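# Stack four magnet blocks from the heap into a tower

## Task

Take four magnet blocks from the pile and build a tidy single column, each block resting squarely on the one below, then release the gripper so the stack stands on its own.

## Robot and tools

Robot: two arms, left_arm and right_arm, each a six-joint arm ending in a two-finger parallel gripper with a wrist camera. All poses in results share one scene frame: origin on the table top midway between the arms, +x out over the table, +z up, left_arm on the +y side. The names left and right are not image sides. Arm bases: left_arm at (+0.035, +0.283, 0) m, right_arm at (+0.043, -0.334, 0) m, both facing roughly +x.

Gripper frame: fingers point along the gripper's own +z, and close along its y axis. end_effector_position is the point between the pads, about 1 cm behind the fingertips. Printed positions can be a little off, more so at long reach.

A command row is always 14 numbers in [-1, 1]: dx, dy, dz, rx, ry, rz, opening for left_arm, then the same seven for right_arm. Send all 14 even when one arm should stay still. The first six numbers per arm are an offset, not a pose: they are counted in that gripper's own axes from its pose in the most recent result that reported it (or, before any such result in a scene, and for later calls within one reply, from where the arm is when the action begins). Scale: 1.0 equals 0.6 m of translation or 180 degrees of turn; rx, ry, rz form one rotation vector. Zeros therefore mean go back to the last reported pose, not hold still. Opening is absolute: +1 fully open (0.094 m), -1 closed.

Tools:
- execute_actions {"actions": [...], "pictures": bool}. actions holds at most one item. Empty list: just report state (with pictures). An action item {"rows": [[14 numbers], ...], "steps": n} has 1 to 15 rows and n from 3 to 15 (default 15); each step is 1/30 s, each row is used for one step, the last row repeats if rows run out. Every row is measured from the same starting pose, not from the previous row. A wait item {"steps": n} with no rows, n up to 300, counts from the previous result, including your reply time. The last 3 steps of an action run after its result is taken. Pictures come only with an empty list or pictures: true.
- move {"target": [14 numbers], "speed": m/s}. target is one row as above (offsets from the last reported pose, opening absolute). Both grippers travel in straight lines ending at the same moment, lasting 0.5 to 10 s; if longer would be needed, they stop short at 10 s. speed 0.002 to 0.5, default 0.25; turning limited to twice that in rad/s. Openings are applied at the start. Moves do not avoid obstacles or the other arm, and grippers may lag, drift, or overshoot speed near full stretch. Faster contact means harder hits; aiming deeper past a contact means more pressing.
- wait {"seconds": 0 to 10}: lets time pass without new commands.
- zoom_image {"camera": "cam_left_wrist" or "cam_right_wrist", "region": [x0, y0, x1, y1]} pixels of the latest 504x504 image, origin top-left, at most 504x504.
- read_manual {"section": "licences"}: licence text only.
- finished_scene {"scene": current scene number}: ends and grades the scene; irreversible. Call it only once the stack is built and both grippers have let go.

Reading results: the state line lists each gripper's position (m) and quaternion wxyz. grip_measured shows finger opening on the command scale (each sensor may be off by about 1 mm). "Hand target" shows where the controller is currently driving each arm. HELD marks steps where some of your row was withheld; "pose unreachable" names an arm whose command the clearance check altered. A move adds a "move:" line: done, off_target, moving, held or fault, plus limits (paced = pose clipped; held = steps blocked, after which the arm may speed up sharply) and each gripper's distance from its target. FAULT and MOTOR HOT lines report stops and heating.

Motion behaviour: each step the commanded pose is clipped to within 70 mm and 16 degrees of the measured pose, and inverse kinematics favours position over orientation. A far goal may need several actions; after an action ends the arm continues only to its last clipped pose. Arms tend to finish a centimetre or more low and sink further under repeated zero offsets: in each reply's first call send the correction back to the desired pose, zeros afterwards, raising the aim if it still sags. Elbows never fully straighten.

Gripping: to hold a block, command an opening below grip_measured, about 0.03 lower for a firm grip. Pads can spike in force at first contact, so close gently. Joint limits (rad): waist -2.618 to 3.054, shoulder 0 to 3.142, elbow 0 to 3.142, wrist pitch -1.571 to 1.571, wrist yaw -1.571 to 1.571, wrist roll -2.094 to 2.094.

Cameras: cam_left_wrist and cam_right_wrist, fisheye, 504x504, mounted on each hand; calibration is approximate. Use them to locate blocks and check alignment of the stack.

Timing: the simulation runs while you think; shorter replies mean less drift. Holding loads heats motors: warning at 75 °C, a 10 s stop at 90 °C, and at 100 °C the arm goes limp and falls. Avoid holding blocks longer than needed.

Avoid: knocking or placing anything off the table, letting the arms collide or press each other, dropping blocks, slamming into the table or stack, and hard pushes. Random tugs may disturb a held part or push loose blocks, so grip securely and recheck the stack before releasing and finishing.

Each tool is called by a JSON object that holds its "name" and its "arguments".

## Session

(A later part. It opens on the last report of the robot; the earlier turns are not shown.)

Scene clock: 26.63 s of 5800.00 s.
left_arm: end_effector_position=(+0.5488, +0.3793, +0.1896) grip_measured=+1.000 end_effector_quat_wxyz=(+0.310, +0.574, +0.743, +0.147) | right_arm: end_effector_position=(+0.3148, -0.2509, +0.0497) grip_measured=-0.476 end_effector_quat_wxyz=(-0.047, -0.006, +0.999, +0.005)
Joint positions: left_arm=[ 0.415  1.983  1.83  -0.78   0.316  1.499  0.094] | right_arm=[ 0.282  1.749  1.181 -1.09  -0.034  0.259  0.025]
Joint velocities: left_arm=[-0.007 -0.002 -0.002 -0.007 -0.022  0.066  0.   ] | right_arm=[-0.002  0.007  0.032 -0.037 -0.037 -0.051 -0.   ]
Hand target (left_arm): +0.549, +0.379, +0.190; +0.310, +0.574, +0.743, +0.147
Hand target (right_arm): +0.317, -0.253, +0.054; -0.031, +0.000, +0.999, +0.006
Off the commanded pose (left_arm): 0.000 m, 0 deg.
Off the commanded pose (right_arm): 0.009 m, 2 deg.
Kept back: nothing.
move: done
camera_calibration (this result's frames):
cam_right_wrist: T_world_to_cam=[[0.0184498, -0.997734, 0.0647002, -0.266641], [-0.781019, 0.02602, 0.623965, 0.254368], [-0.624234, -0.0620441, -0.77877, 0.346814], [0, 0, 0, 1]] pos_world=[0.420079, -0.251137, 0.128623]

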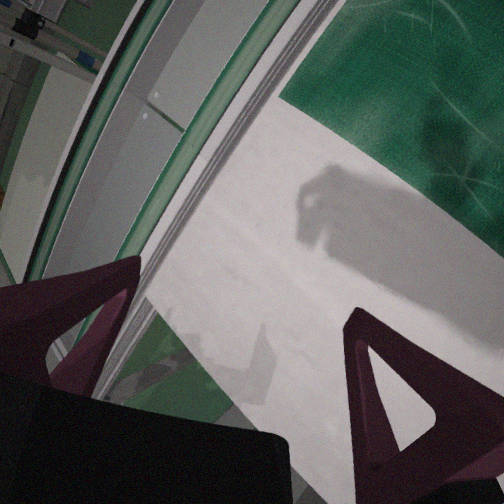

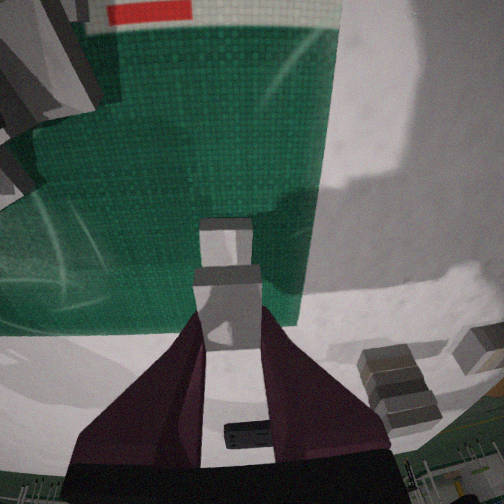

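{"name": "move", "arguments": {"target": [0,0,0,0,0,0,1,-0.008,0.004,0.043,0,-0.015,0,-0.52], "speed": 0.08}}

Scene clock: 27.83 s of 5800.00 s.
left_arm: end_effector_position=(+0.5488, +0.3793, +0.1896) grip_measured=+1.000 end_effector_quat_wxyz=(+0.310, +0.574, +0.743, +0.147) | right_arm: end_effector_position=(+0.3181, -0.2500, +0.0277) grip_measured=-0.476 end_effector_quat_wxyz=(-0.024, -0.003, +1.000, +0.011)
Joint positions: left_arm=[ 0.415  1.983  1.83  -0.78   0.316  1.499  0.094] | right_arm=[ 0.282  1.749  1.09  -0.952 -0.034  0.265  0.025]
Joint velocities: left_arm=[ 0.002  0.002  0.002  0.051 -0.007  0.037  0.   ] | right_arm=[ 0.017 -0.007 -0.017  0.007  0.007 -0.037 -0.   ]
Hand target (left_arm): +0.549, +0.379, +0.190; +0.310, +0.574, +0.743, +0.147
Hand target (right_arm): +0.317, -0.249, +0.024; -0.023, -0.006, +1.000, +0.005
Off the commanded pose (left_arm): 0.000 m, 0 deg.
Off the commanded pose (right_arm): 0.005 m, 1 deg.
Kept back: nothing.
move: done
camera_calibration (this result's frames):
cam_right_wrist: T_world_to_cam=[[0.0096941, -0.998544, 0.0530696, -0.261458], [-0.808428, 0.0234089, 0.58813, 0.27969], [-0.588515, -0.0486043, -0.807024, 0.324581], [0, 0, 0, 1]] pos_world=[0.419664, -0.251848, 0.111326]

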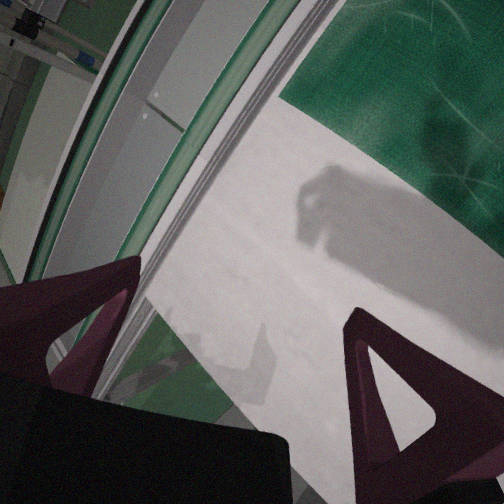

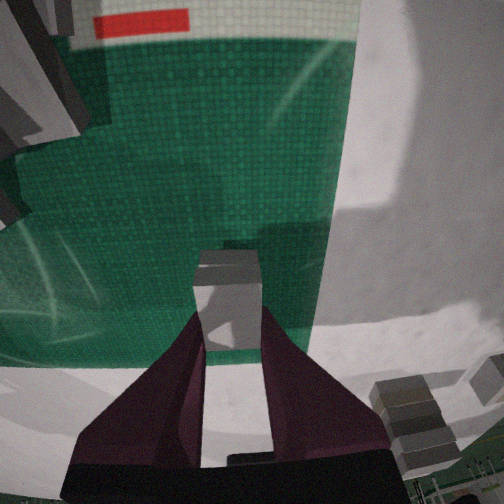

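{"name": "zoom_image", "arguments": {"camera": "cam_right_wrist", "region": [170,230,300,360]}}

Region (170, 230, 300, 360) of cam_right_wrist's 504x504 image, scaled by 3.877, with more detail than that image has.

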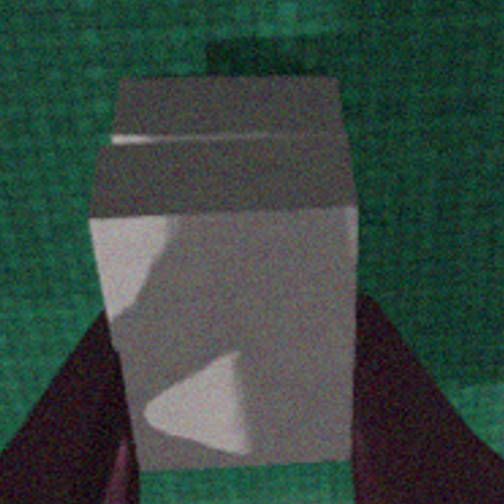

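{"name": "execute_actions", "arguments": {"actions": [{"rows":[[0,0,0,0,0,0,1,0,0,0.004,0,0,0,-0.2]],"steps":8}]}}

{"name": "move", "arguments": {"target": [0,0,0,0,0,0,1,-0.02,0,-0.08,0,0,0,-0.15]}}

{"name": "move", "arguments": {"target": [0,0,0,0,0,0,1,-0.13,0.105,-0.01,0,-0.1,-0.04,-0.2]}}

Scene clock: 28.13 s of 5800.00 s.
left_arm: end_effector_position=(+0.5488, +0.3793, +0.1896) grip_measured=+1.000 end_effector_quat_wxyz=(+0.310, +0.574, +0.743, +0.147) | right_arm: end_effector_position=(+0.3183, -0.2499, +0.0277) grip_measured=-0.202 end_effector_quat_wxyz=(-0.024, -0.003, +1.000, +0.011)
Joint positions: left_arm=[ 0.415  1.983  1.83  -0.78   0.316  1.499  0.094] | right_arm=[ 0.282  1.749  1.09  -0.952 -0.034  0.265  0.037]
Joint velocities: left_arm=[-0.007 -0.017 -0.007 -0.007  0.022  0.007  0.   ] | right_arm=[-0.002  0.017  0.007 -0.051  0.037 -0.007  0.001]
Steps of this call (steps 1 to 4: nothing new was sent; steps 5 to 9: the first 5 steps of this action). Readings (end_effector_position):
5: left_arm (+0.5488, +0.3793, +0.1896) | right_arm (+0.3183, -0.2499, +0.0277)
6: left_arm (+0.5488, +0.3793, +0.1896) | right_arm (+0.3183, -0.2499, +0.0277)
8: left_arm (+0.5488, +0.3793, +0.1896) | right_arm (+0.3183, -0.2499, +0.0277)
9: the state above

Scene clock: 29.40 s of 5800.00 s.
left_arm: end_effector_position=(+0.5488, +0.3793, +0.1896) grip_measured=+1.000 end_effector_quat_wxyz=(+0.310, +0.574, +0.743, +0.147) | right_arm: end_effector_position=(+0.3236, -0.2484, +0.0662) grip_measured=-0.152 end_effector_quat_wxyz=(-0.039, -0.006, +0.999, +0.007)
Joint positions: left_arm=[ 0.415  1.983  1.83  -0.78   0.316  1.499  0.094] | right_arm=[ 0.282  1.749  1.25  -1.143 -0.034  0.259  0.04 ]
Joint velocities: left_arm=[-0.007 -0.012  0.007 -0.037 -0.037 -0.022  0.   ] | right_arm=[ 0.002 -0.027 -0.012 -0.037  0.022  0.007 -0.   ]
Hand target (left_arm): +0.549, +0.379, +0.190; +0.310, +0.574, +0.743, +0.147
Hand target (right_arm): +0.332, -0.250, +0.075; -0.023, -0.003, +1.000, +0.011
Off your previous action's commanded pose (left_arm): 0.000 m, 0 deg at its last step (step 3 of this call).
Off your previous action's commanded pose (right_arm): 0.002 m, 0 deg at its last step (step 3 of this call).
Off the commanded pose (left_arm): 0.000 m, 0 deg.
Off the commanded pose (right_arm): 0.013 m, 2 deg.
Kept back: nothing.
move: off_target (right_arm)
camera_calibration (this result's frames):
cam_right_wrist: T_world_to_cam=[[0.0174601, -0.998011, 0.0605812, -0.264892], [-0.79078, 0.0232942, 0.611657, 0.254214], [-0.611851, -0.058586, -0.7888, 0.362768], [0, 0, 0, 1]] pos_world=[0.427613, -0.249033, 0.146707]

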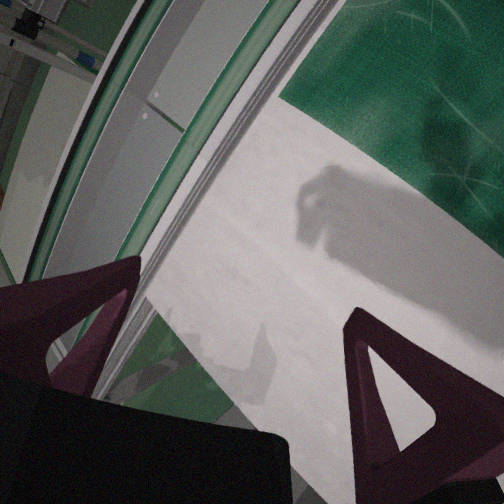

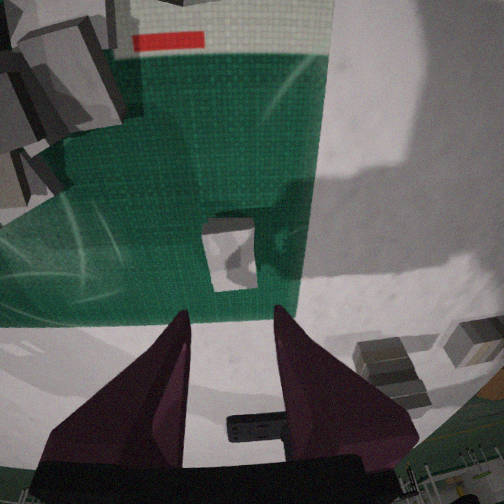

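Scene clock: 30.70 s of 5800.00 s.
left_arm: end_effector_position=(+0.5488, +0.3793, +0.1896) grip_measured=+1.000 end_effector_quat_wxyz=(+0.310, +0.574, +0.743, +0.147) | right_arm: end_effector_position=(+0.3894, -0.1911, +0.0590) grip_measured=-0.198 end_effector_quat_wxyz=(+0.096, -0.068, +0.993, +0.009)
Joint positions: left_arm=[ 0.415  1.983  1.83  -0.78   0.316  1.499  0.094] | right_arm=[ 0.422  1.824  1.297 -0.856  0.049  0.272  0.038]
Joint velocities: left_arm=[ 0.002  0.002 -0.022  0.022 -0.037  0.007  0.   ] | right_arm=[ 0.012 -0.007  0.002  0.007  0.037 -0.051 -0.   ]
Hand target (left_arm): +0.549, +0.379, +0.190; +0.310, +0.574, +0.743, +0.147
Hand target (right_arm): +0.401, -0.186, +0.067; +0.118, -0.070, +0.991, +0.008
Off the commanded pose (left_arm): 0.000 m, 0 deg.
Off the commanded pose (right_arm): 0.016 m, 3 deg.
Kept back: nothing.
move: off_target (right_arm)
camera_calibration (this result's frames):
cam_right_wrist: T_world_to_cam=[[0.121469, -0.990123, 0.0700168, -0.247925], [-0.922195, -0.0864807, 0.376931, 0.353309], [-0.367153, -0.110355, -0.923591, 0.303491], [0, 0, 0, 1]] pos_world=[0.467362, -0.18143, 0.164487]

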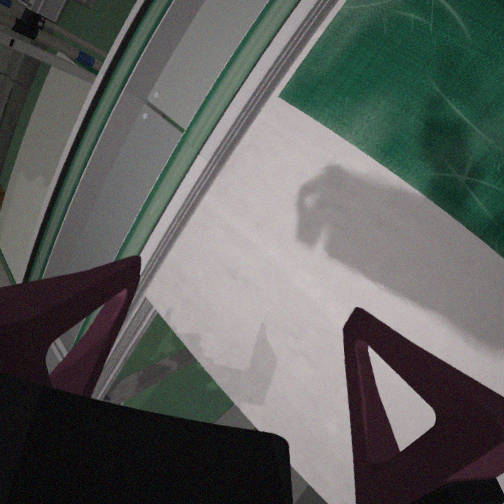

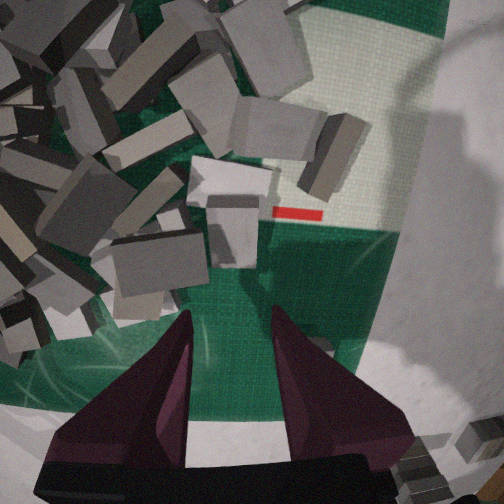

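{"name": "move", "arguments": {"target": [0,0,0,0,0,0,1,-0.057,0.062,-0.036,0.046,0.049,0.459,-0.15], "speed": 0.4}}

Scene clock: 33.60 s of 5800.00 s.
left_arm: end_effector_position=(+0.5488, +0.3793, +0.1896) grip_measured=+1.000 end_effector_quat_wxyz=(+0.310, +0.574, +0.743, +0.147) | right_arm: end_effector_position=(+0.4127, -0.1555, +0.0834) grip_measured=-0.152 end_effector_quat_wxyz=(-0.001, +0.611, +0.792, -0.003)
Joint positions: left_arm=[ 0.415  1.983  1.83  -0.78   0.316  1.499  0.094] | right_arm=[ 0.458  2.129  1.846 -1.294  0.001  1.763  0.04 ]
Joint velocities: left_arm=[ 0.012  0.017 -0.002  0.007 -0.081  0.007  0.   ] | right_arm=[-0.007  0.002 -0.017 -0.022 -0.022 -0.022 -0.   ]
Hand target (left_arm): +0.549, +0.379, +0.190; +0.310, +0.574, +0.743, +0.147
Hand target (right_arm): +0.414, -0.150, +0.088; +0.001, +0.611, +0.792, -0.000
Off the commanded pose (left_arm): 0.000 m, 0 deg.
Off the commanded pose (right_arm): 0.006 m, 0 deg.
Kept back: nothing.
move: done
camera_calibration (this result's frames):
cam_right_wrist: T_world_to_cam=[[-0.964214, -0.252543, 0.0806997, 0.344644], [-0.169143, 0.82035, 0.546275, 0.184783], [-0.20416, 0.513077, -0.833709, 0.36075], [0, 0, 0, 1]] pos_world=[0.437216, -0.249642, 0.172005]

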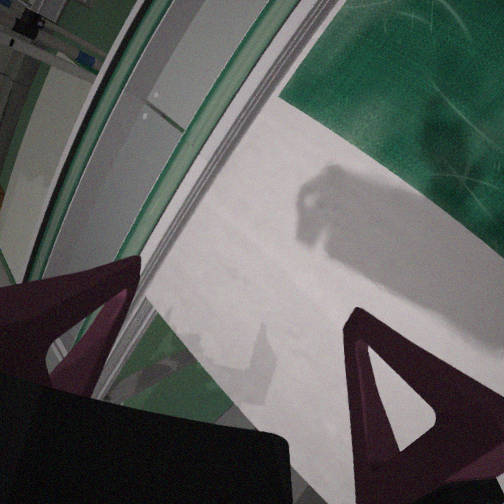

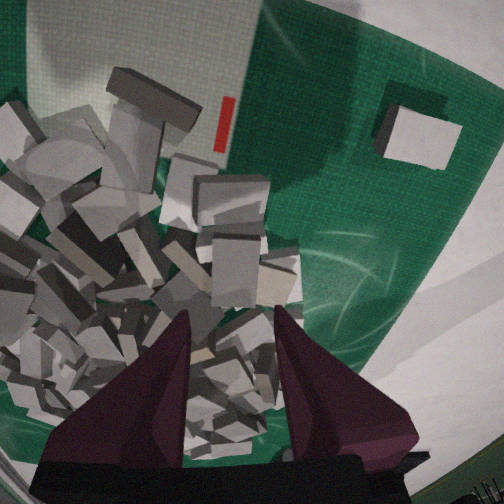

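{"name": "move", "arguments": {"target": [0,0,0,0,0,0,1,0.008,0.003,0.088,0,0.055,0.015,-0.2], "speed": 0.12}}

Scene clock: 35.00 s of 5800.00 s.
left_arm: end_effector_position=(+0.5488, +0.3793, +0.1896) grip_measured=+1.000 end_effector_quat_wxyz=(+0.310, +0.574, +0.743, +0.147) | right_arm: end_effector_position=(+0.4153, -0.1486, +0.0399) grip_measured=-0.198 end_effector_quat_wxyz=(-0.062, +0.627, +0.775, +0.054)
Joint positions: left_arm=[ 0.415  1.983  1.83  -0.78   0.316  1.499  0.094] | right_arm=[ 0.401  2.131  1.665 -1.07  -0.161  1.755  0.038]
Joint velocities: left_arm=[-0.002 -0.007  0.007 -0.051  0.007  0.051  0.   ] | right_arm=[-0.002 -0.017 -0.007 -0.051 -0.022  0.007  0.001]
Hand target (left_arm): +0.549, +0.379, +0.190; +0.310, +0.574, +0.743, +0.147
Hand target (right_arm): +0.414, -0.151, +0.031; -0.069, +0.627, +0.774, +0.051
Off the commanded pose (left_arm): 0.000 m, 0 deg.
Off the commanded pose (right_arm): 0.010 m, 1 deg.
Kept back: nothing.
move: done
camera_calibration (this result's frames):
cam_right_wrist: T_world_to_cam=[[-0.972974, -0.220256, 0.0693426, 0.361288], [-0.116073, 0.72611, 0.67771, 0.162077], [-0.19962, 0.651345, -0.732053, 0.335997], [0, 0, 0, 1]] pos_world=[0.437409, -0.25696, 0.111073]

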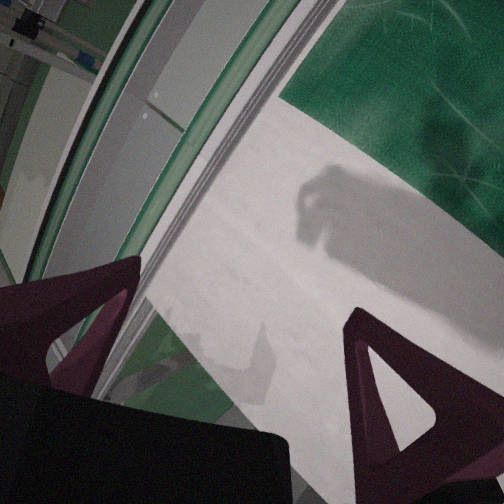

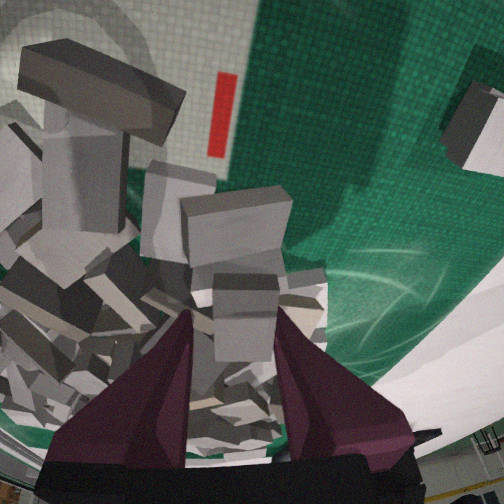

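{"name": "execute_actions", "arguments": {"actions": [{"rows":[[0,0,0,0,0,0,1,0,-0.008,0,0,0,0,-0.52]],"steps":12}]}}

{"name": "move", "arguments": {"target": [0,0,0,0,0,0,1,0,0.01,-0.08,0,0,0,-0.52], "speed": 0.15}}

Scene clock: 35.40 s of 5800.00 s.
left_arm: end_effector_position=(+0.5488, +0.3793, +0.1896) grip_measured=+1.000 end_effector_quat_wxyz=(+0.310, +0.574, +0.743, +0.147) | right_arm: end_effector_position=(+0.4134, -0.1493, +0.0392) grip_measured=-0.474 end_effector_quat_wxyz=(-0.063, +0.627, +0.775, +0.052)
Joint positions: left_arm=[ 0.415  1.983  1.83  -0.78   0.316  1.499  0.094] | right_arm=[ 0.401  2.127  1.657 -1.069 -0.161  1.755  0.025]
Joint velocities: left_arm=[-0.017 -0.022  0.007 -0.022  0.037  0.007  0.   ] | right_arm=[-0.022 -0.002  0.007 -0.007 -0.007 -0.095  0.   ]
Steps of this call (steps 1 to 3: nothing new was sent; steps 4 to 12: the first 9 steps of this action). Readings (end_effector_position):
4: left_arm (+0.5488, +0.3793, +0.1896) | right_arm (+0.4146, -0.1488, +0.0393)
5: left_arm (+0.5488, +0.3793, +0.1896) | right_arm (+0.4136, -0.1492, +0.0393)
7: left_arm (+0.5488, +0.3793, +0.1896) | right_arm (+0.4135, -0.1493, +0.0393)
11: left_arm (+0.5488, +0.3793, +0.1896) | right_arm (+0.4134, -0.1493, +0.0392)
12: the state above

Scene clock: 36.67 s of 5800.00 s.
left_arm: end_effector_position=(+0.5488, +0.3793, +0.1896) grip_measured=+1.000 end_effector_quat_wxyz=(+0.310, +0.574, +0.743, +0.147) | right_arm: end_effector_position=(+0.4146, -0.1531, +0.0749) grip_measured=-0.474 end_effector_quat_wxyz=(-0.069, +0.627, +0.775, +0.041)
Joint positions: left_arm=[ 0.415  1.983  1.83  -0.78   0.316  1.499  0.094] | right_arm=[ 0.392  2.127  1.801 -1.239 -0.161  1.742  0.025]
Joint velocities: left_arm=[-0.002  0.007  0.007 -0.022 -0.051 -0.007  0.   ] | right_arm=[ 0.002  0.007 -0.012 -0.051 -0.037 -0.051  0.   ]
Hand target (left_arm): +0.549, +0.379, +0.190; +0.310, +0.574, +0.743, +0.147
Hand target (right_arm): +0.420, -0.155, +0.087; -0.063, +0.627, +0.775, +0.052
Off your previous action's commanded pose (left_arm): 0.000 m, 0 deg at its last step (step 3 of this call).
Off your previous action's commanded pose (right_arm): 0.003 m, 0 deg at its last step (step 3 of this call).
Off the commanded pose (left_arm): 0.000 m, 0 deg.
Off the commanded pose (right_arm): 0.014 m, 1 deg.
Kept back: nothing.
move: off_target (right_arm)
camera_calibration (this result's frames):
cam_right_wrist: T_world_to_cam=[[-0.970119, -0.222579, 0.0965761, 0.35359], [-0.101117, 0.732722, 0.672974, 0.136678], [-0.220553, 0.643099, -0.733335, 0.371914], [0, 0, 0, 1]] pos_world=[0.438872, -0.260623, 0.146609]

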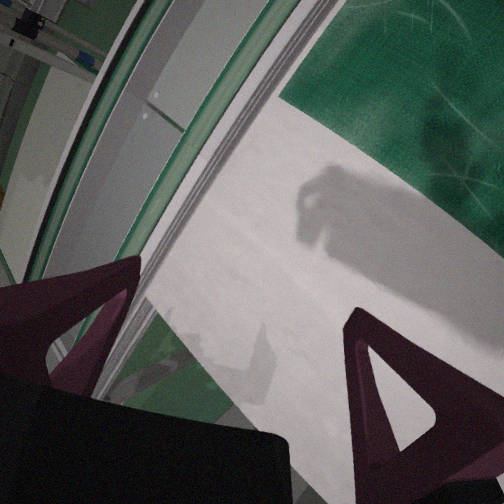

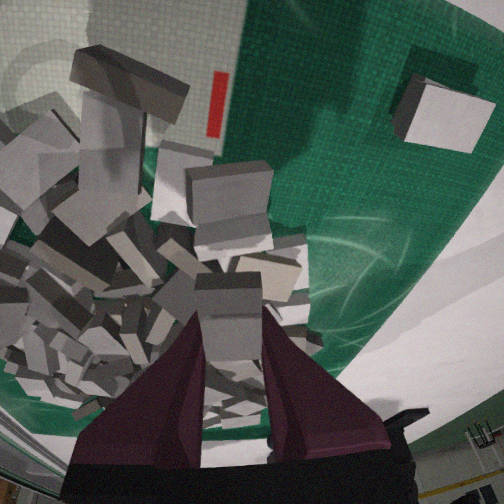

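{"name": "move", "arguments": {"target": [0,0,0,0,0,0,1,-0.132,-0.186,-0.004,0.028,-0.048,-0.432,-0.52], "speed": 0.4}}

Scene clock: 39.33 s of 5800.00 s.
left_arm: end_effector_position=(+0.5488, +0.3793, +0.1896) grip_measured=+1.000 end_effector_quat_wxyz=(+0.310, +0.574, +0.743, +0.147) | right_arm: end_effector_position=(+0.3173, -0.2477, +0.0599) grip_measured=-0.475 end_effector_quat_wxyz=(-0.017, -0.001, +1.000, +0.002)
Joint positions: left_arm=[ 0.415  1.983  1.83  -0.78   0.316  1.499  0.094] | right_arm=[ 0.303  1.697  1.167 -1.071 -0.014  0.29   0.025]
Joint velocities: left_arm=[ 0.007 -0.007  0.007 -0.081 -0.007 -0.022  0.   ] | right_arm=[-0.022  0.002 -0.007  0.022 -0.066 -0.066  0.   ]
Hand target (left_arm): +0.549, +0.379, +0.190; +0.310, +0.574, +0.743, +0.147
Hand target (right_arm): +0.321, -0.252, +0.065; +0.001, -0.000, +1.000, +0.001
Off the commanded pose (left_arm): 0.000 m, 0 deg.
Off the commanded pose (right_arm): 0.010 m, 2 deg.
Kept back: nothing.
move: done
camera_calibration (this result's frames):
cam_right_wrist: T_world_to_cam=[[0.00534893, -0.997468, 0.070912, -0.260279], [-0.816745, 0.0365578, 0.57584, 0.266731], [-0.576974, -0.0609972, -0.814481, 0.343968], [0, 0, 0, 1]] pos_world=[0.417705, -0.24839, 0.145018]

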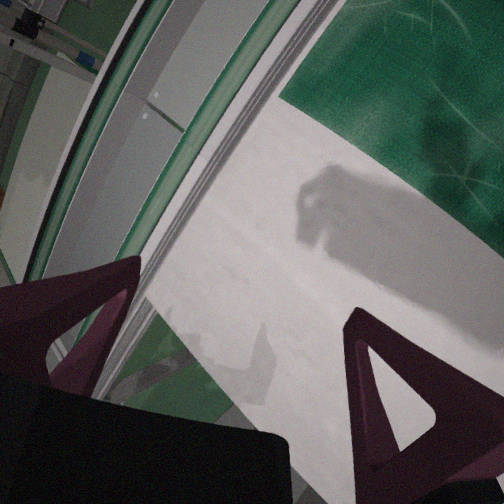

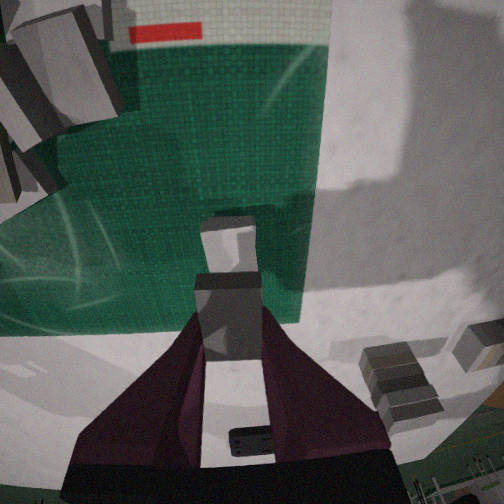

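{"name": "move", "arguments": {"target": [0,0,0,0,0,0,1,-0.014,0,0.037,0,-0.012,-0.03,-0.52], "speed": 0.08}}

{"name": "zoom_image", "arguments": {"camera": "cam_right_wrist", "region": [160,220,310,370]}}

Scene clock: 40.67 s of 5800.00 s.
left_arm: end_effector_position=(+0.5488, +0.3793, +0.1896) grip_measured=+1.000 end_effector_quat_wxyz=(+0.310, +0.574, +0.743, +0.147) | right_arm: end_effector_position=(+0.3240, -0.2457, +0.0403) grip_measured=-0.475 end_effector_quat_wxyz=(-0.001, -0.046, +0.999, +0.007)
Joint positions: left_arm=[ 0.415  1.983  1.83  -0.78   0.316  1.499  0.094] | right_arm=[ 0.303  1.718  1.109 -0.96  -0.014  0.201  0.025]
Joint velocities: left_arm=[-0.002  0.002 -0.007 -0.022 -0.125 -0.037  0.   ] | right_arm=[ 0.007 -0.022  0.002  0.095  0.022 -0.051 -0.001]
Hand target (left_arm): +0.549, +0.379, +0.190; +0.310, +0.574, +0.743, +0.147
Hand target (right_arm): +0.325, -0.248, +0.038; +0.002, -0.049, +0.999, +0.003
Off the commanded pose (left_arm): 0.000 m, 0 deg.
Off the commanded pose (right_arm): 0.004 m, 1 deg.
Kept back: nothing.
move: done
camera_calibration (this result's frames):
cam_right_wrist: T_world_to_cam=[[0.0921937, -0.993833, 0.0616075, -0.283793], [-0.834158, -0.0432978, 0.549824, 0.270449], [-0.543766, -0.102081, -0.833006, 0.311839], [0, 0, 0, 1]] pos_world=[0.421328, -0.2385, 0.128549]

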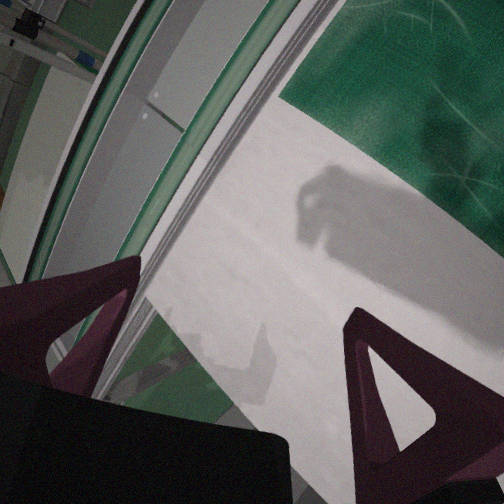

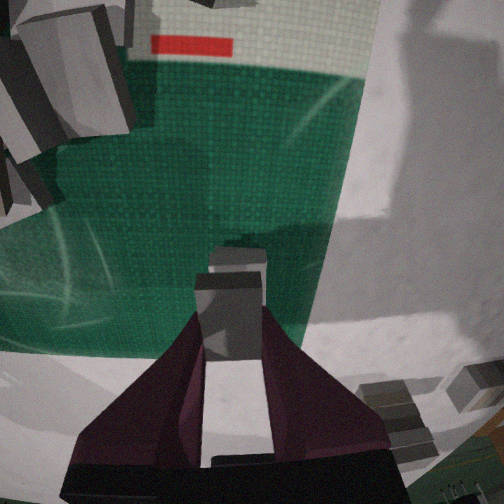

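Region (160, 220, 310, 370) of cam_right_wrist's 504x504 image, scaled by 3.360, with more detail than that image has.

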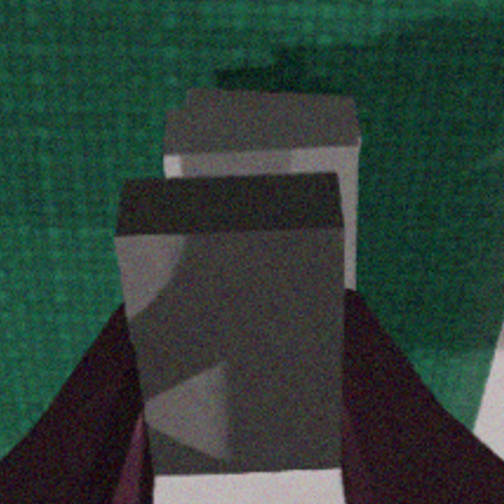

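{"name": "move", "arguments": {"target": [0,0,0,0,0,0,1,-0.003,-0.015,0.002,0,0,0,-0.52], "speed": 0.05}}

{"name": "zoom_image", "arguments": {"camera": "cam_right_wrist", "region": [160,220,310,370]}}

Scene clock: 41.60 s of 5800.00 s.
left_arm: end_effector_position=(+0.5488, +0.3793, +0.1896) grip_measured=+1.000 end_effector_quat_wxyz=(+0.310, +0.574, +0.743, +0.147) | right_arm: end_effector_position=(+0.3261, -0.2515, +0.0403) grip_measured=-0.475 end_effector_quat_wxyz=(-0.000, -0.047, +0.999, +0.007)
Joint positions: left_arm=[ 0.415  1.983  1.83  -0.78   0.316  1.499  0.094] | right_arm=[ 0.282  1.718  1.109 -0.959 -0.014  0.179  0.025]
Joint velocities: left_arm=[-0.002 -0.007 -0.017 -0.066  0.051  0.007  0.   ] | right_arm=[-0.002  0.017 -0.012 -0.007 -0.037 -0.066 -0.001]
Hand target (left_arm): +0.549, +0.379, +0.190; +0.310, +0.574, +0.743, +0.147
Hand target (right_arm): +0.327, -0.254, +0.039; -0.001, -0.046, +0.999, +0.007
Off the commanded pose (left_arm): 0.000 m, 0 deg.
Off the commanded pose (right_arm): 0.003 m, 0 deg.
Kept back: nothing.
move: done
camera_calibration (this result's frames):
cam_right_wrist: T_world_to_cam=[[0.0932427, -0.99375, 0.0613735, -0.290087], [-0.834878, -0.0444523, 0.548637, 0.271911], [-0.54248, -0.102396, -0.833805, 0.311902], [0, 0, 0, 1]] pos_world=[0.423262, -0.244249, 0.128688]

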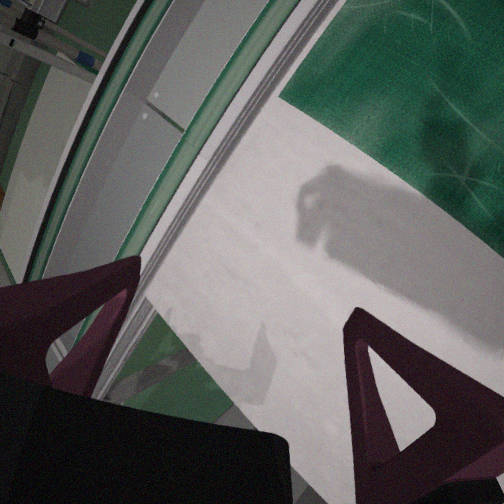

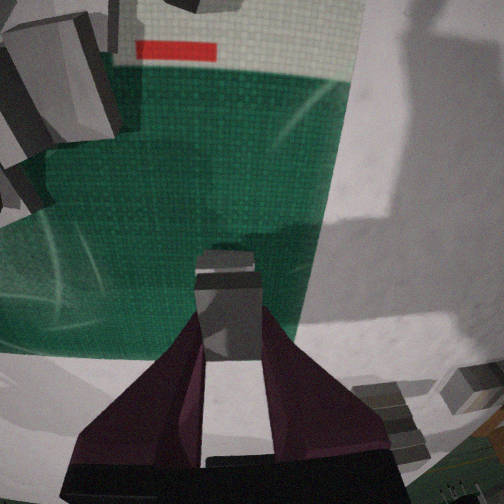

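Region (160, 220, 310, 370) of cam_right_wrist's 504x504 image, scaled by 3.360, with more detail than that image has.

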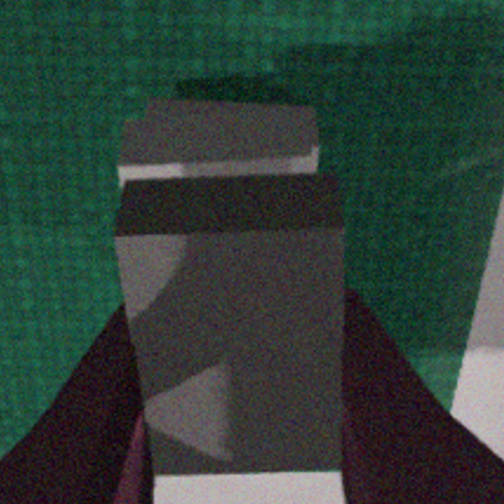

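{"name": "move", "arguments": {"target": [0,0,0,0,0,0,1,0,0.006,0.012,0,0,0,-0.52], "speed": 0.05}}

{"name": "zoom_image", "arguments": {"camera": "cam_right_wrist", "region": [160,220,310,370]}}

Scene clock: 42.60 s of 5800.00 s.
left_arm: end_effector_position=(+0.5488, +0.3793, +0.1896) grip_measured=+1.000 end_effector_quat_wxyz=(+0.310, +0.574, +0.743, +0.147) | right_arm: end_effector_position=(+0.3283, -0.2509, +0.0375) grip_measured=-0.475 end_effector_quat_wxyz=(+0.001, -0.044, +0.999, +0.007)
Joint positions: left_arm=[ 0.415  1.983  1.83  -0.78   0.316  1.499  0.094] | right_arm=[ 0.282  1.728  1.109 -0.947 -0.014  0.184  0.025]
Joint velocities: left_arm=[-0.002 -0.002 -0.007  0.066  0.051 -0.051  0.   ] | right_arm=[ 0.002 -0.022 -0.012  0.037 -0.022 -0.022  0.   ]
Hand target (left_arm): +0.549, +0.379, +0.190; +0.310, +0.574, +0.743, +0.147
Hand target (right_arm): +0.326, -0.248, +0.033; -0.001, -0.047, +0.999, +0.007
Off the commanded pose (left_arm): 0.000 m, 0 deg.
Off the commanded pose (right_arm): 0.006 m, 0 deg.
Kept back: nothing.
move: done
camera_calibration (this result's frames):
cam_right_wrist: T_world_to_cam=[[0.0885622, -0.994204, 0.0609575, -0.288066], [-0.836245, -0.0409641, 0.546823, 0.276738], [-0.541157, -0.0994033, -0.835026, 0.311173], [0, 0, 0, 1]] pos_world=[0.425326, -0.244128, 0.126071]

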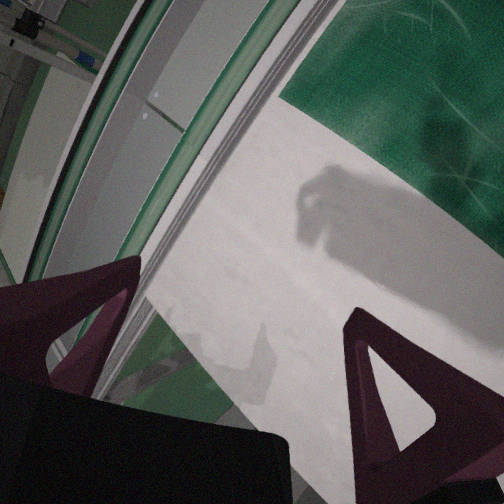

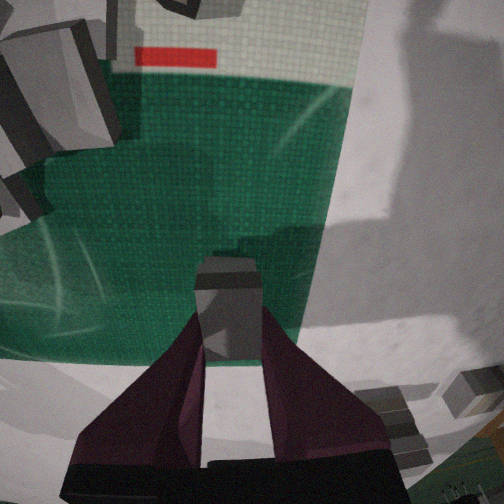

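Region (160, 220, 310, 370) of cam_right_wrist's 504x504 image, scaled by 3.360, with more detail than that image has.

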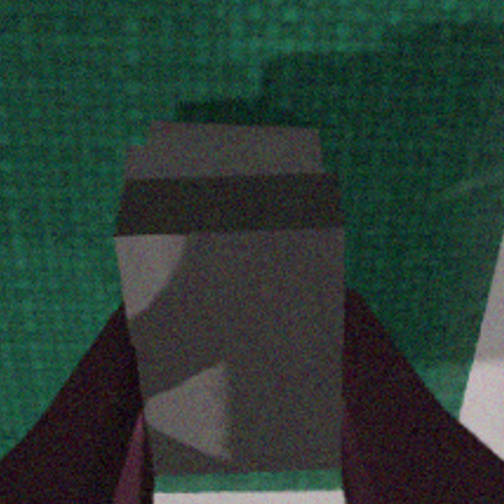

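{"name": "execute_actions", "arguments": {"actions": [{"rows":[[0,0,0,0,0,0,1,0,0,0,0,0,0,-0.2]],"steps":8}]}}

{"name": "move", "arguments": {"target": [0,0,0,0,0,0,1,-0.02,0,-0.07,0,0,0,-0.15]}}

{"name": "move", "arguments": {"target": [0,0,0,0,0,0,1,-0.145,0.095,0.0,0,-0.085,-0.015,-0.2]}}

Scene clock: 42.90 s of 5800.00 s.
left_arm: end_effector_position=(+0.5488, +0.3793, +0.1896) grip_measured=+1.000 end_effector_quat_wxyz=(+0.310, +0.574, +0.743, +0.147) | right_arm: end_effector_position=(+0.3285, -0.2508, +0.0375) grip_measured=-0.202 end_effector_quat_wxyz=(+0.001, -0.044, +0.999, +0.007)
Joint positions: left_arm=[ 0.415  1.983  1.83  -0.78   0.316  1.499  0.094] | right_arm=[ 0.282  1.728  1.109 -0.946 -0.014  0.184  0.037]
Joint velocities: left_arm=[ 0.007 -0.007 -0.002  0.007 -0.11   0.066  0.   ] | right_arm=[-0.012 -0.007 -0.002  0.022 -0.007 -0.11   0.002]
Steps of this call (steps 1 to 4: nothing new was sent; steps 5 to 9: the first 5 steps of this action). Readings (end_effector_position):
5: left_arm (+0.5488, +0.3793, +0.1896) | right_arm (+0.3285, -0.2508, +0.0375)
6: left_arm (+0.5488, +0.3793, +0.1896) | right_arm (+0.3285, -0.2508, +0.0375)
8: left_arm (+0.5488, +0.3793, +0.1896) | right_arm (+0.3285, -0.2508, +0.0375)
9: the state above

Scene clock: 44.13 s of 5800.00 s.
left_arm: end_effector_position=(+0.5488, +0.3793, +0.1896) grip_measured=+1.000 end_effector_quat_wxyz=(+0.310, +0.574, +0.743, +0.147) | right_arm: end_effector_position=(+0.3323, -0.2497, +0.0715) grip_measured=-0.152 end_effector_quat_wxyz=(-0.012, -0.044, +0.999, +0.004)
Joint positions: left_arm=[ 0.415  1.983  1.83  -0.78   0.316  1.499  0.094] | right_arm=[ 0.282  1.728  1.25  -1.114 -0.014  0.184  0.04 ]
Joint velocities: left_arm=[-0.027  0.002  0.002 -0.081 -0.037 -0.037  0.   ] | right_arm=[-0.002  0.017 -0.012  0.037  0.022 -0.037  0.   ]
Hand target (left_arm): +0.549, +0.379, +0.190; +0.310, +0.574, +0.743, +0.147
Hand target (right_arm): +0.340, -0.250, +0.080; +0.001, -0.044, +0.999, +0.007
Off your previous action's commanded pose (left_arm): 0.000 m, 0 deg at its last step (step 3 of this call).
Off your previous action's commanded pose (right_arm): 0.000 m, 0 deg at its last step (step 3 of this call).
Off the commanded pose (left_arm): 0.000 m, 0 deg.
Off the commanded pose (right_arm): 0.011 m, 2 deg.
Kept back: nothing.
move: off_target (right_arm)
camera_calibration (this result's frames):
cam_right_wrist: T_world_to_cam=[[0.0901923, -0.993748, 0.0657981, -0.290149], [-0.821903, -0.0369589, 0.568428, 0.25627], [-0.562442, -0.105347, -0.820098, 0.346334], [0, 0, 0, 1]] pos_world=[0.431592, -0.242378, 0.157448]

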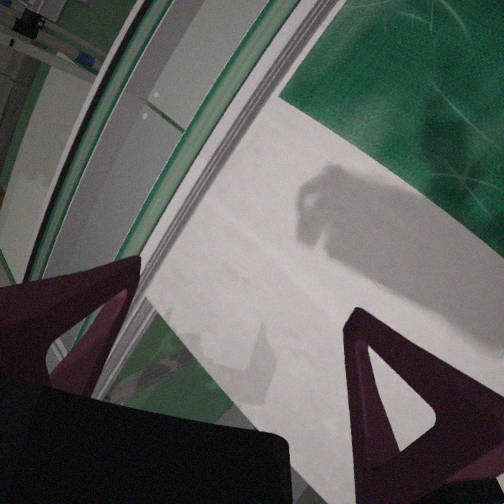

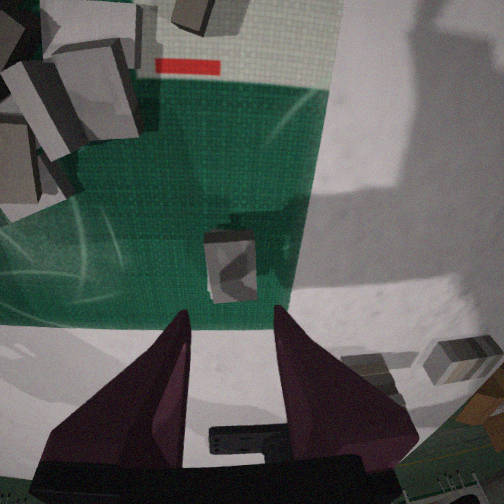

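Scene clock: 45.27 s of 5800.00 s.
left_arm: end_effector_position=(+0.5488, +0.3793, +0.1896) grip_measured=+1.000 end_effector_quat_wxyz=(+0.310, +0.574, +0.743, +0.147) | right_arm: end_effector_position=(+0.4020, -0.1916, +0.0615) grip_measured=-0.198 end_effector_quat_wxyz=(+0.098, -0.071, +0.993, +0.009)
Joint positions: left_arm=[ 0.415  1.983  1.83  -0.78   0.316  1.499  0.094] | right_arm=[ 0.407  1.86   1.353 -0.872  0.047  0.25   0.038]
Joint velocities: left_arm=[-0.007 -0.012 -0.007 -0.022 -0.022 -0.081  0.   ] | right_arm=[ 0.007 -0.002 -0.012 -0.066  0.022 -0.007  0.   ]
Hand target (left_arm): +0.549, +0.379, +0.190; +0.310, +0.574, +0.743, +0.147
Hand target (right_arm): +0.414, -0.187, +0.070; +0.120, -0.069, +0.990, +0.009
Off the commanded pose (left_arm): 0.000 m, 0 deg.
Off the commanded pose (right_arm): 0.016 m, 3 deg.
Kept back: nothing.
move: off_target (right_arm)
camera_calibration (this result's frames):
cam_right_wrist: T_world_to_cam=[[0.127279, -0.989333, 0.0708474, -0.252323], [-0.923008, -0.0919902, 0.373624, 0.363427], [-0.363121, -0.112947, -0.924871, 0.308393], [0, 0, 0, 1]] pos_world=[0.479545, -0.181368, 0.167315]

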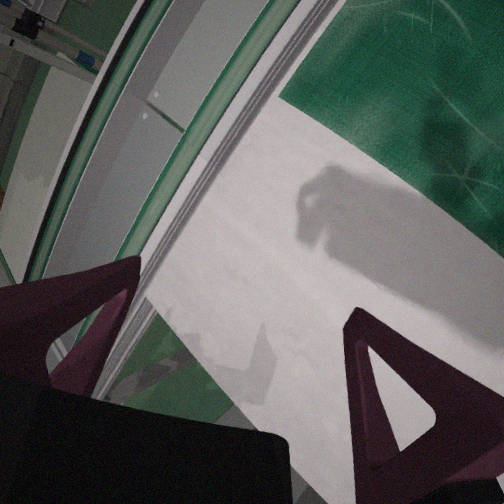

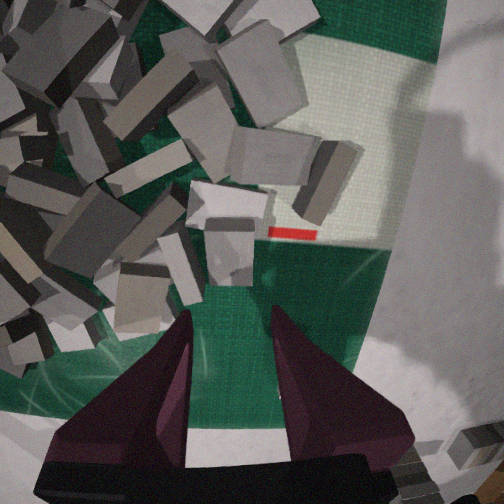

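{"name": "move", "arguments": {"target": [0,0,0,0,0,0,1,-0.012,0.003,0.076,0,-0.015,0,-0.33], "speed": 0.1}}

Scene clock: 46.37 s of 5800.00 s.
left_arm: end_effector_position=(+0.5488, +0.3793, +0.1896) grip_measured=+1.000 end_effector_quat_wxyz=(+0.310, +0.574, +0.743, +0.147) | right_arm: end_effector_position=(+0.4146, -0.1865, +0.0371) grip_measured=-0.328 end_effector_quat_wxyz=(+0.120, -0.071, +0.990, +0.015)
Joint positions: left_arm=[ 0.415  1.983  1.83  -0.78   0.316  1.499  0.094] | right_arm=[ 0.407  1.9    1.295 -0.727  0.048  0.249  0.032]
Joint velocities: left_arm=[-0.007  0.002 -0.007  0.022  0.066  0.007  0.   ] | right_arm=[-0.002  0.007 -0.002  0.037 -0.051 -0.007 -0.   ]
Hand target (left_arm): +0.549, +0.379, +0.190; +0.310, +0.574, +0.743, +0.147
Hand target (right_arm): +0.417, -0.188, +0.019; +0.121, -0.071, +0.990, +0.010
Off the commanded pose (left_arm): 0.000 m, 0 deg.
Off the commanded pose (right_arm): 0.019 m, 1 deg.
Kept back: nothing.
move: off_target (right_arm)
camera_calibration (this result's frames):
cam_right_wrist: T_world_to_cam=[[0.125694, -0.990255, 0.0599692, -0.246282], [-0.938083, -0.098968, 0.331973, 0.391209], [-0.322803, -0.0979832, -0.941381, 0.277606], [0, 0, 0, 1]] pos_world=[0.487554, -0.177964, 0.146231]

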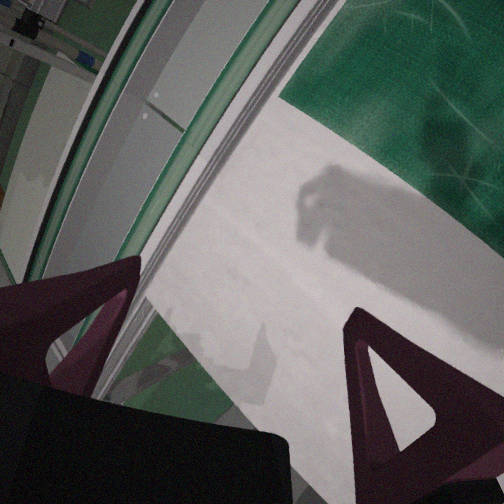

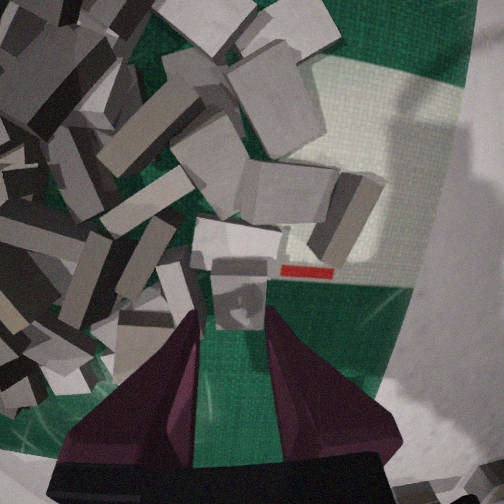

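{"name": "move", "arguments": {"target": [0,0,0,0,0,0,1,0,-0.018,-0.015,0,0,0,-0.36], "speed": 0.06}}

Scene clock: 47.53 s of 5800.00 s.
left_arm: end_effector_position=(+0.5488, +0.3793, +0.1896) grip_measured=+1.000 end_effector_quat_wxyz=(+0.310, +0.574, +0.743, +0.147) | right_arm: end_effector_position=(+0.4123, -0.1943, +0.0371) grip_measured=-0.358 end_effector_quat_wxyz=(+0.112, -0.072, +0.991, +0.013)
Joint positions: left_arm=[ 0.415  1.983  1.83  -0.78   0.316  1.499  0.094] | right_arm=[ 0.389  1.895  1.293 -0.747  0.043  0.23   0.03 ]
Joint velocities: left_arm=[-0.002  0.002 -0.007 -0.022 -0.081 -0.007  0.   ] | right_arm=[-0.002 -0.007 -0.002 -0.081  0.081 -0.037 -0.   ]
Hand target (left_arm): +0.549, +0.379, +0.190; +0.310, +0.574, +0.743, +0.147
Hand target (right_arm): +0.414, -0.197, +0.046; +0.120, -0.070, +0.990, +0.016
Off the commanded pose (left_arm): 0.000 m, 0 deg.
Off the commanded pose (right_arm): 0.009 m, 1 deg.
Kept back: nothing.
move: done
camera_calibration (this result's frames):
cam_right_wrist: T_world_to_cam=[[0.128078, -0.989695, 0.0640316, -0.254777], [-0.93233, -0.0981368, 0.348036, 0.385465], [-0.338166, -0.104274, -0.935292, 0.281015], [0, 0, 0, 1]] pos_world=[0.487042, -0.18502, 0.144989]

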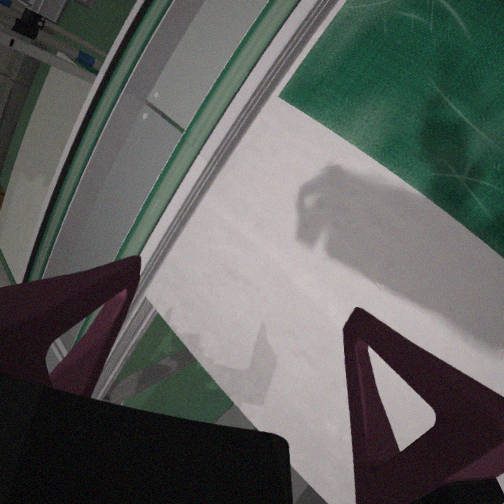

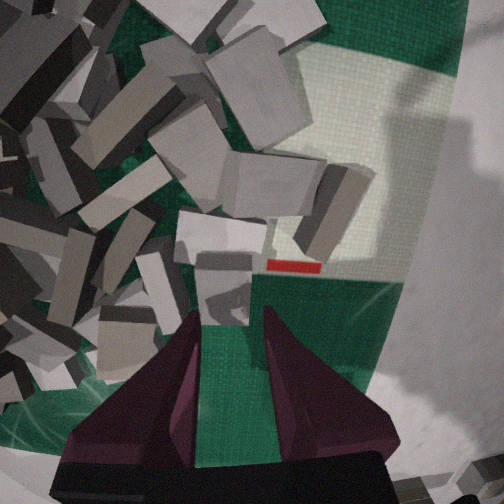

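{"name": "move", "arguments": {"target": [0,0,0,0,0,0,1,-0.004,0.0105,0,0,-0.01,0,-0.36], "speed": 0.05}}

Scene clock: 48.53 s of 5800.00 s.
left_arm: end_effector_position=(+0.5488, +0.3793, +0.1896) grip_measured=+1.000 end_effector_quat_wxyz=(+0.310, +0.574, +0.743, +0.147) | right_arm: end_effector_position=(+0.4159, -0.1890, +0.0383) grip_measured=-0.358 end_effector_quat_wxyz=(+0.122, -0.071, +0.990, +0.017)
Joint positions: left_arm=[ 0.415  1.983  1.83  -0.78   0.316  1.499  0.094] | right_arm=[ 0.398  1.895  1.293 -0.725  0.043  0.239  0.03 ]
Joint velocities: left_arm=[ 0.002 -0.012 -0.002 -0.007 -0.066  0.022  0.   ] | right_arm=[-0.012 -0.012 -0.002  0.007 -0.095 -0.022  0.   ]
Hand target (left_arm): +0.549, +0.379, +0.190; +0.310, +0.574, +0.743, +0.147
Hand target (right_arm): +0.414, -0.188, +0.038; +0.127, -0.072, +0.989, +0.014
Off the commanded pose (left_arm): 0.000 m, 0 deg.
Off the commanded pose (right_arm): 0.003 m, 1 deg.
Kept back: nothing.
move: done
camera_calibration (this result's frames):
cam_right_wrist: T_world_to_cam=[[0.127406, -0.990219, 0.0568721, -0.24962], [-0.939008, -0.101954, 0.328436, 0.391715], [-0.319425, -0.095248, -0.942813, 0.278145], [0, 0, 0, 1]] pos_world=[0.488473, -0.180749, 0.147782]

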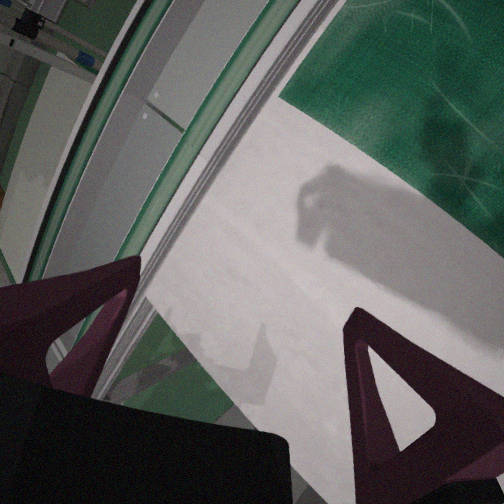

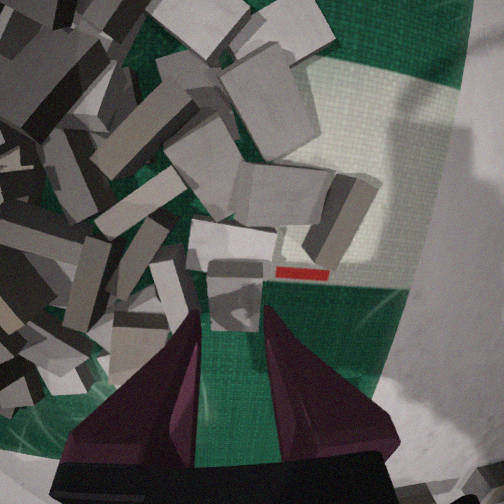

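{"name": "move", "arguments": {"target": [0,0,0,0,0,0,1,0.004,-0.007,0.04,0,0,0,-0.37], "speed": 0.08}}

Scene clock: 49.47 s of 5800.00 s.
left_arm: end_effector_position=(+0.5488, +0.3793, +0.1896) grip_measured=+1.000 end_effector_quat_wxyz=(+0.310, +0.574, +0.743, +0.147) | right_arm: end_effector_position=(+0.4205, -0.1889, +0.0299) grip_measured=-0.368 end_effector_quat_wxyz=(+0.128, -0.072, +0.989, +0.016)
Joint positions: left_arm=[ 0.415  1.983  1.83  -0.78   0.316  1.499  0.094] | right_arm=[ 0.396  1.914  1.279 -0.681  0.047  0.234  0.03 ]
Joint velocities: left_arm=[-0.012 -0.007 -0.012 -0.11   0.066  0.066  0.   ] | right_arm=[-0.002  0.012  0.002 -0.11   0.007  0.022  0.   ]
Hand target (left_arm): +0.549, +0.379, +0.190; +0.310, +0.574, +0.743, +0.147
Hand target (right_arm): +0.420, -0.193, +0.015; +0.121, -0.071, +0.990, +0.017
Off the commanded pose (left_arm): 0.000 m, 0 deg.
Off the commanded pose (right_arm): 0.016 m, 1 deg.
Kept back: nothing.
move: off_target (right_arm)
camera_calibration (this result's frames):
cam_right_wrist: T_world_to_cam=[[0.127425, -0.990097, 0.058918, -0.249702], [-0.942916, -0.102497, 0.316867, 0.400692], [-0.30769, -0.0959313, -0.946638, 0.266699], [0, 0, 0, 1]] pos_world=[0.491697, -0.180575, 0.140213]

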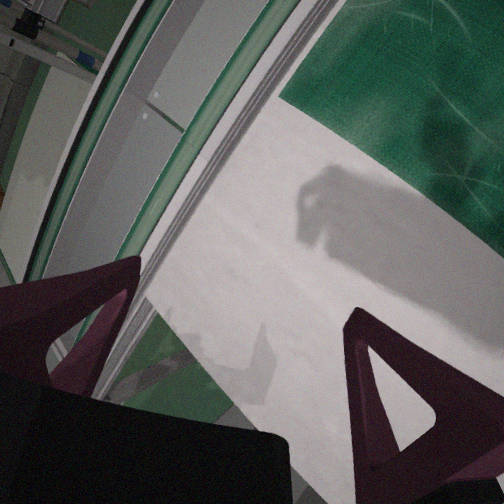

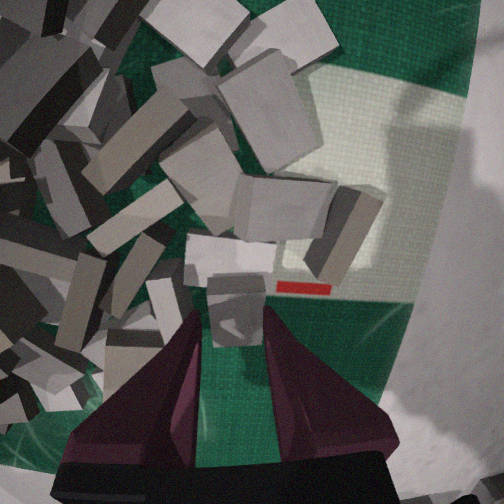

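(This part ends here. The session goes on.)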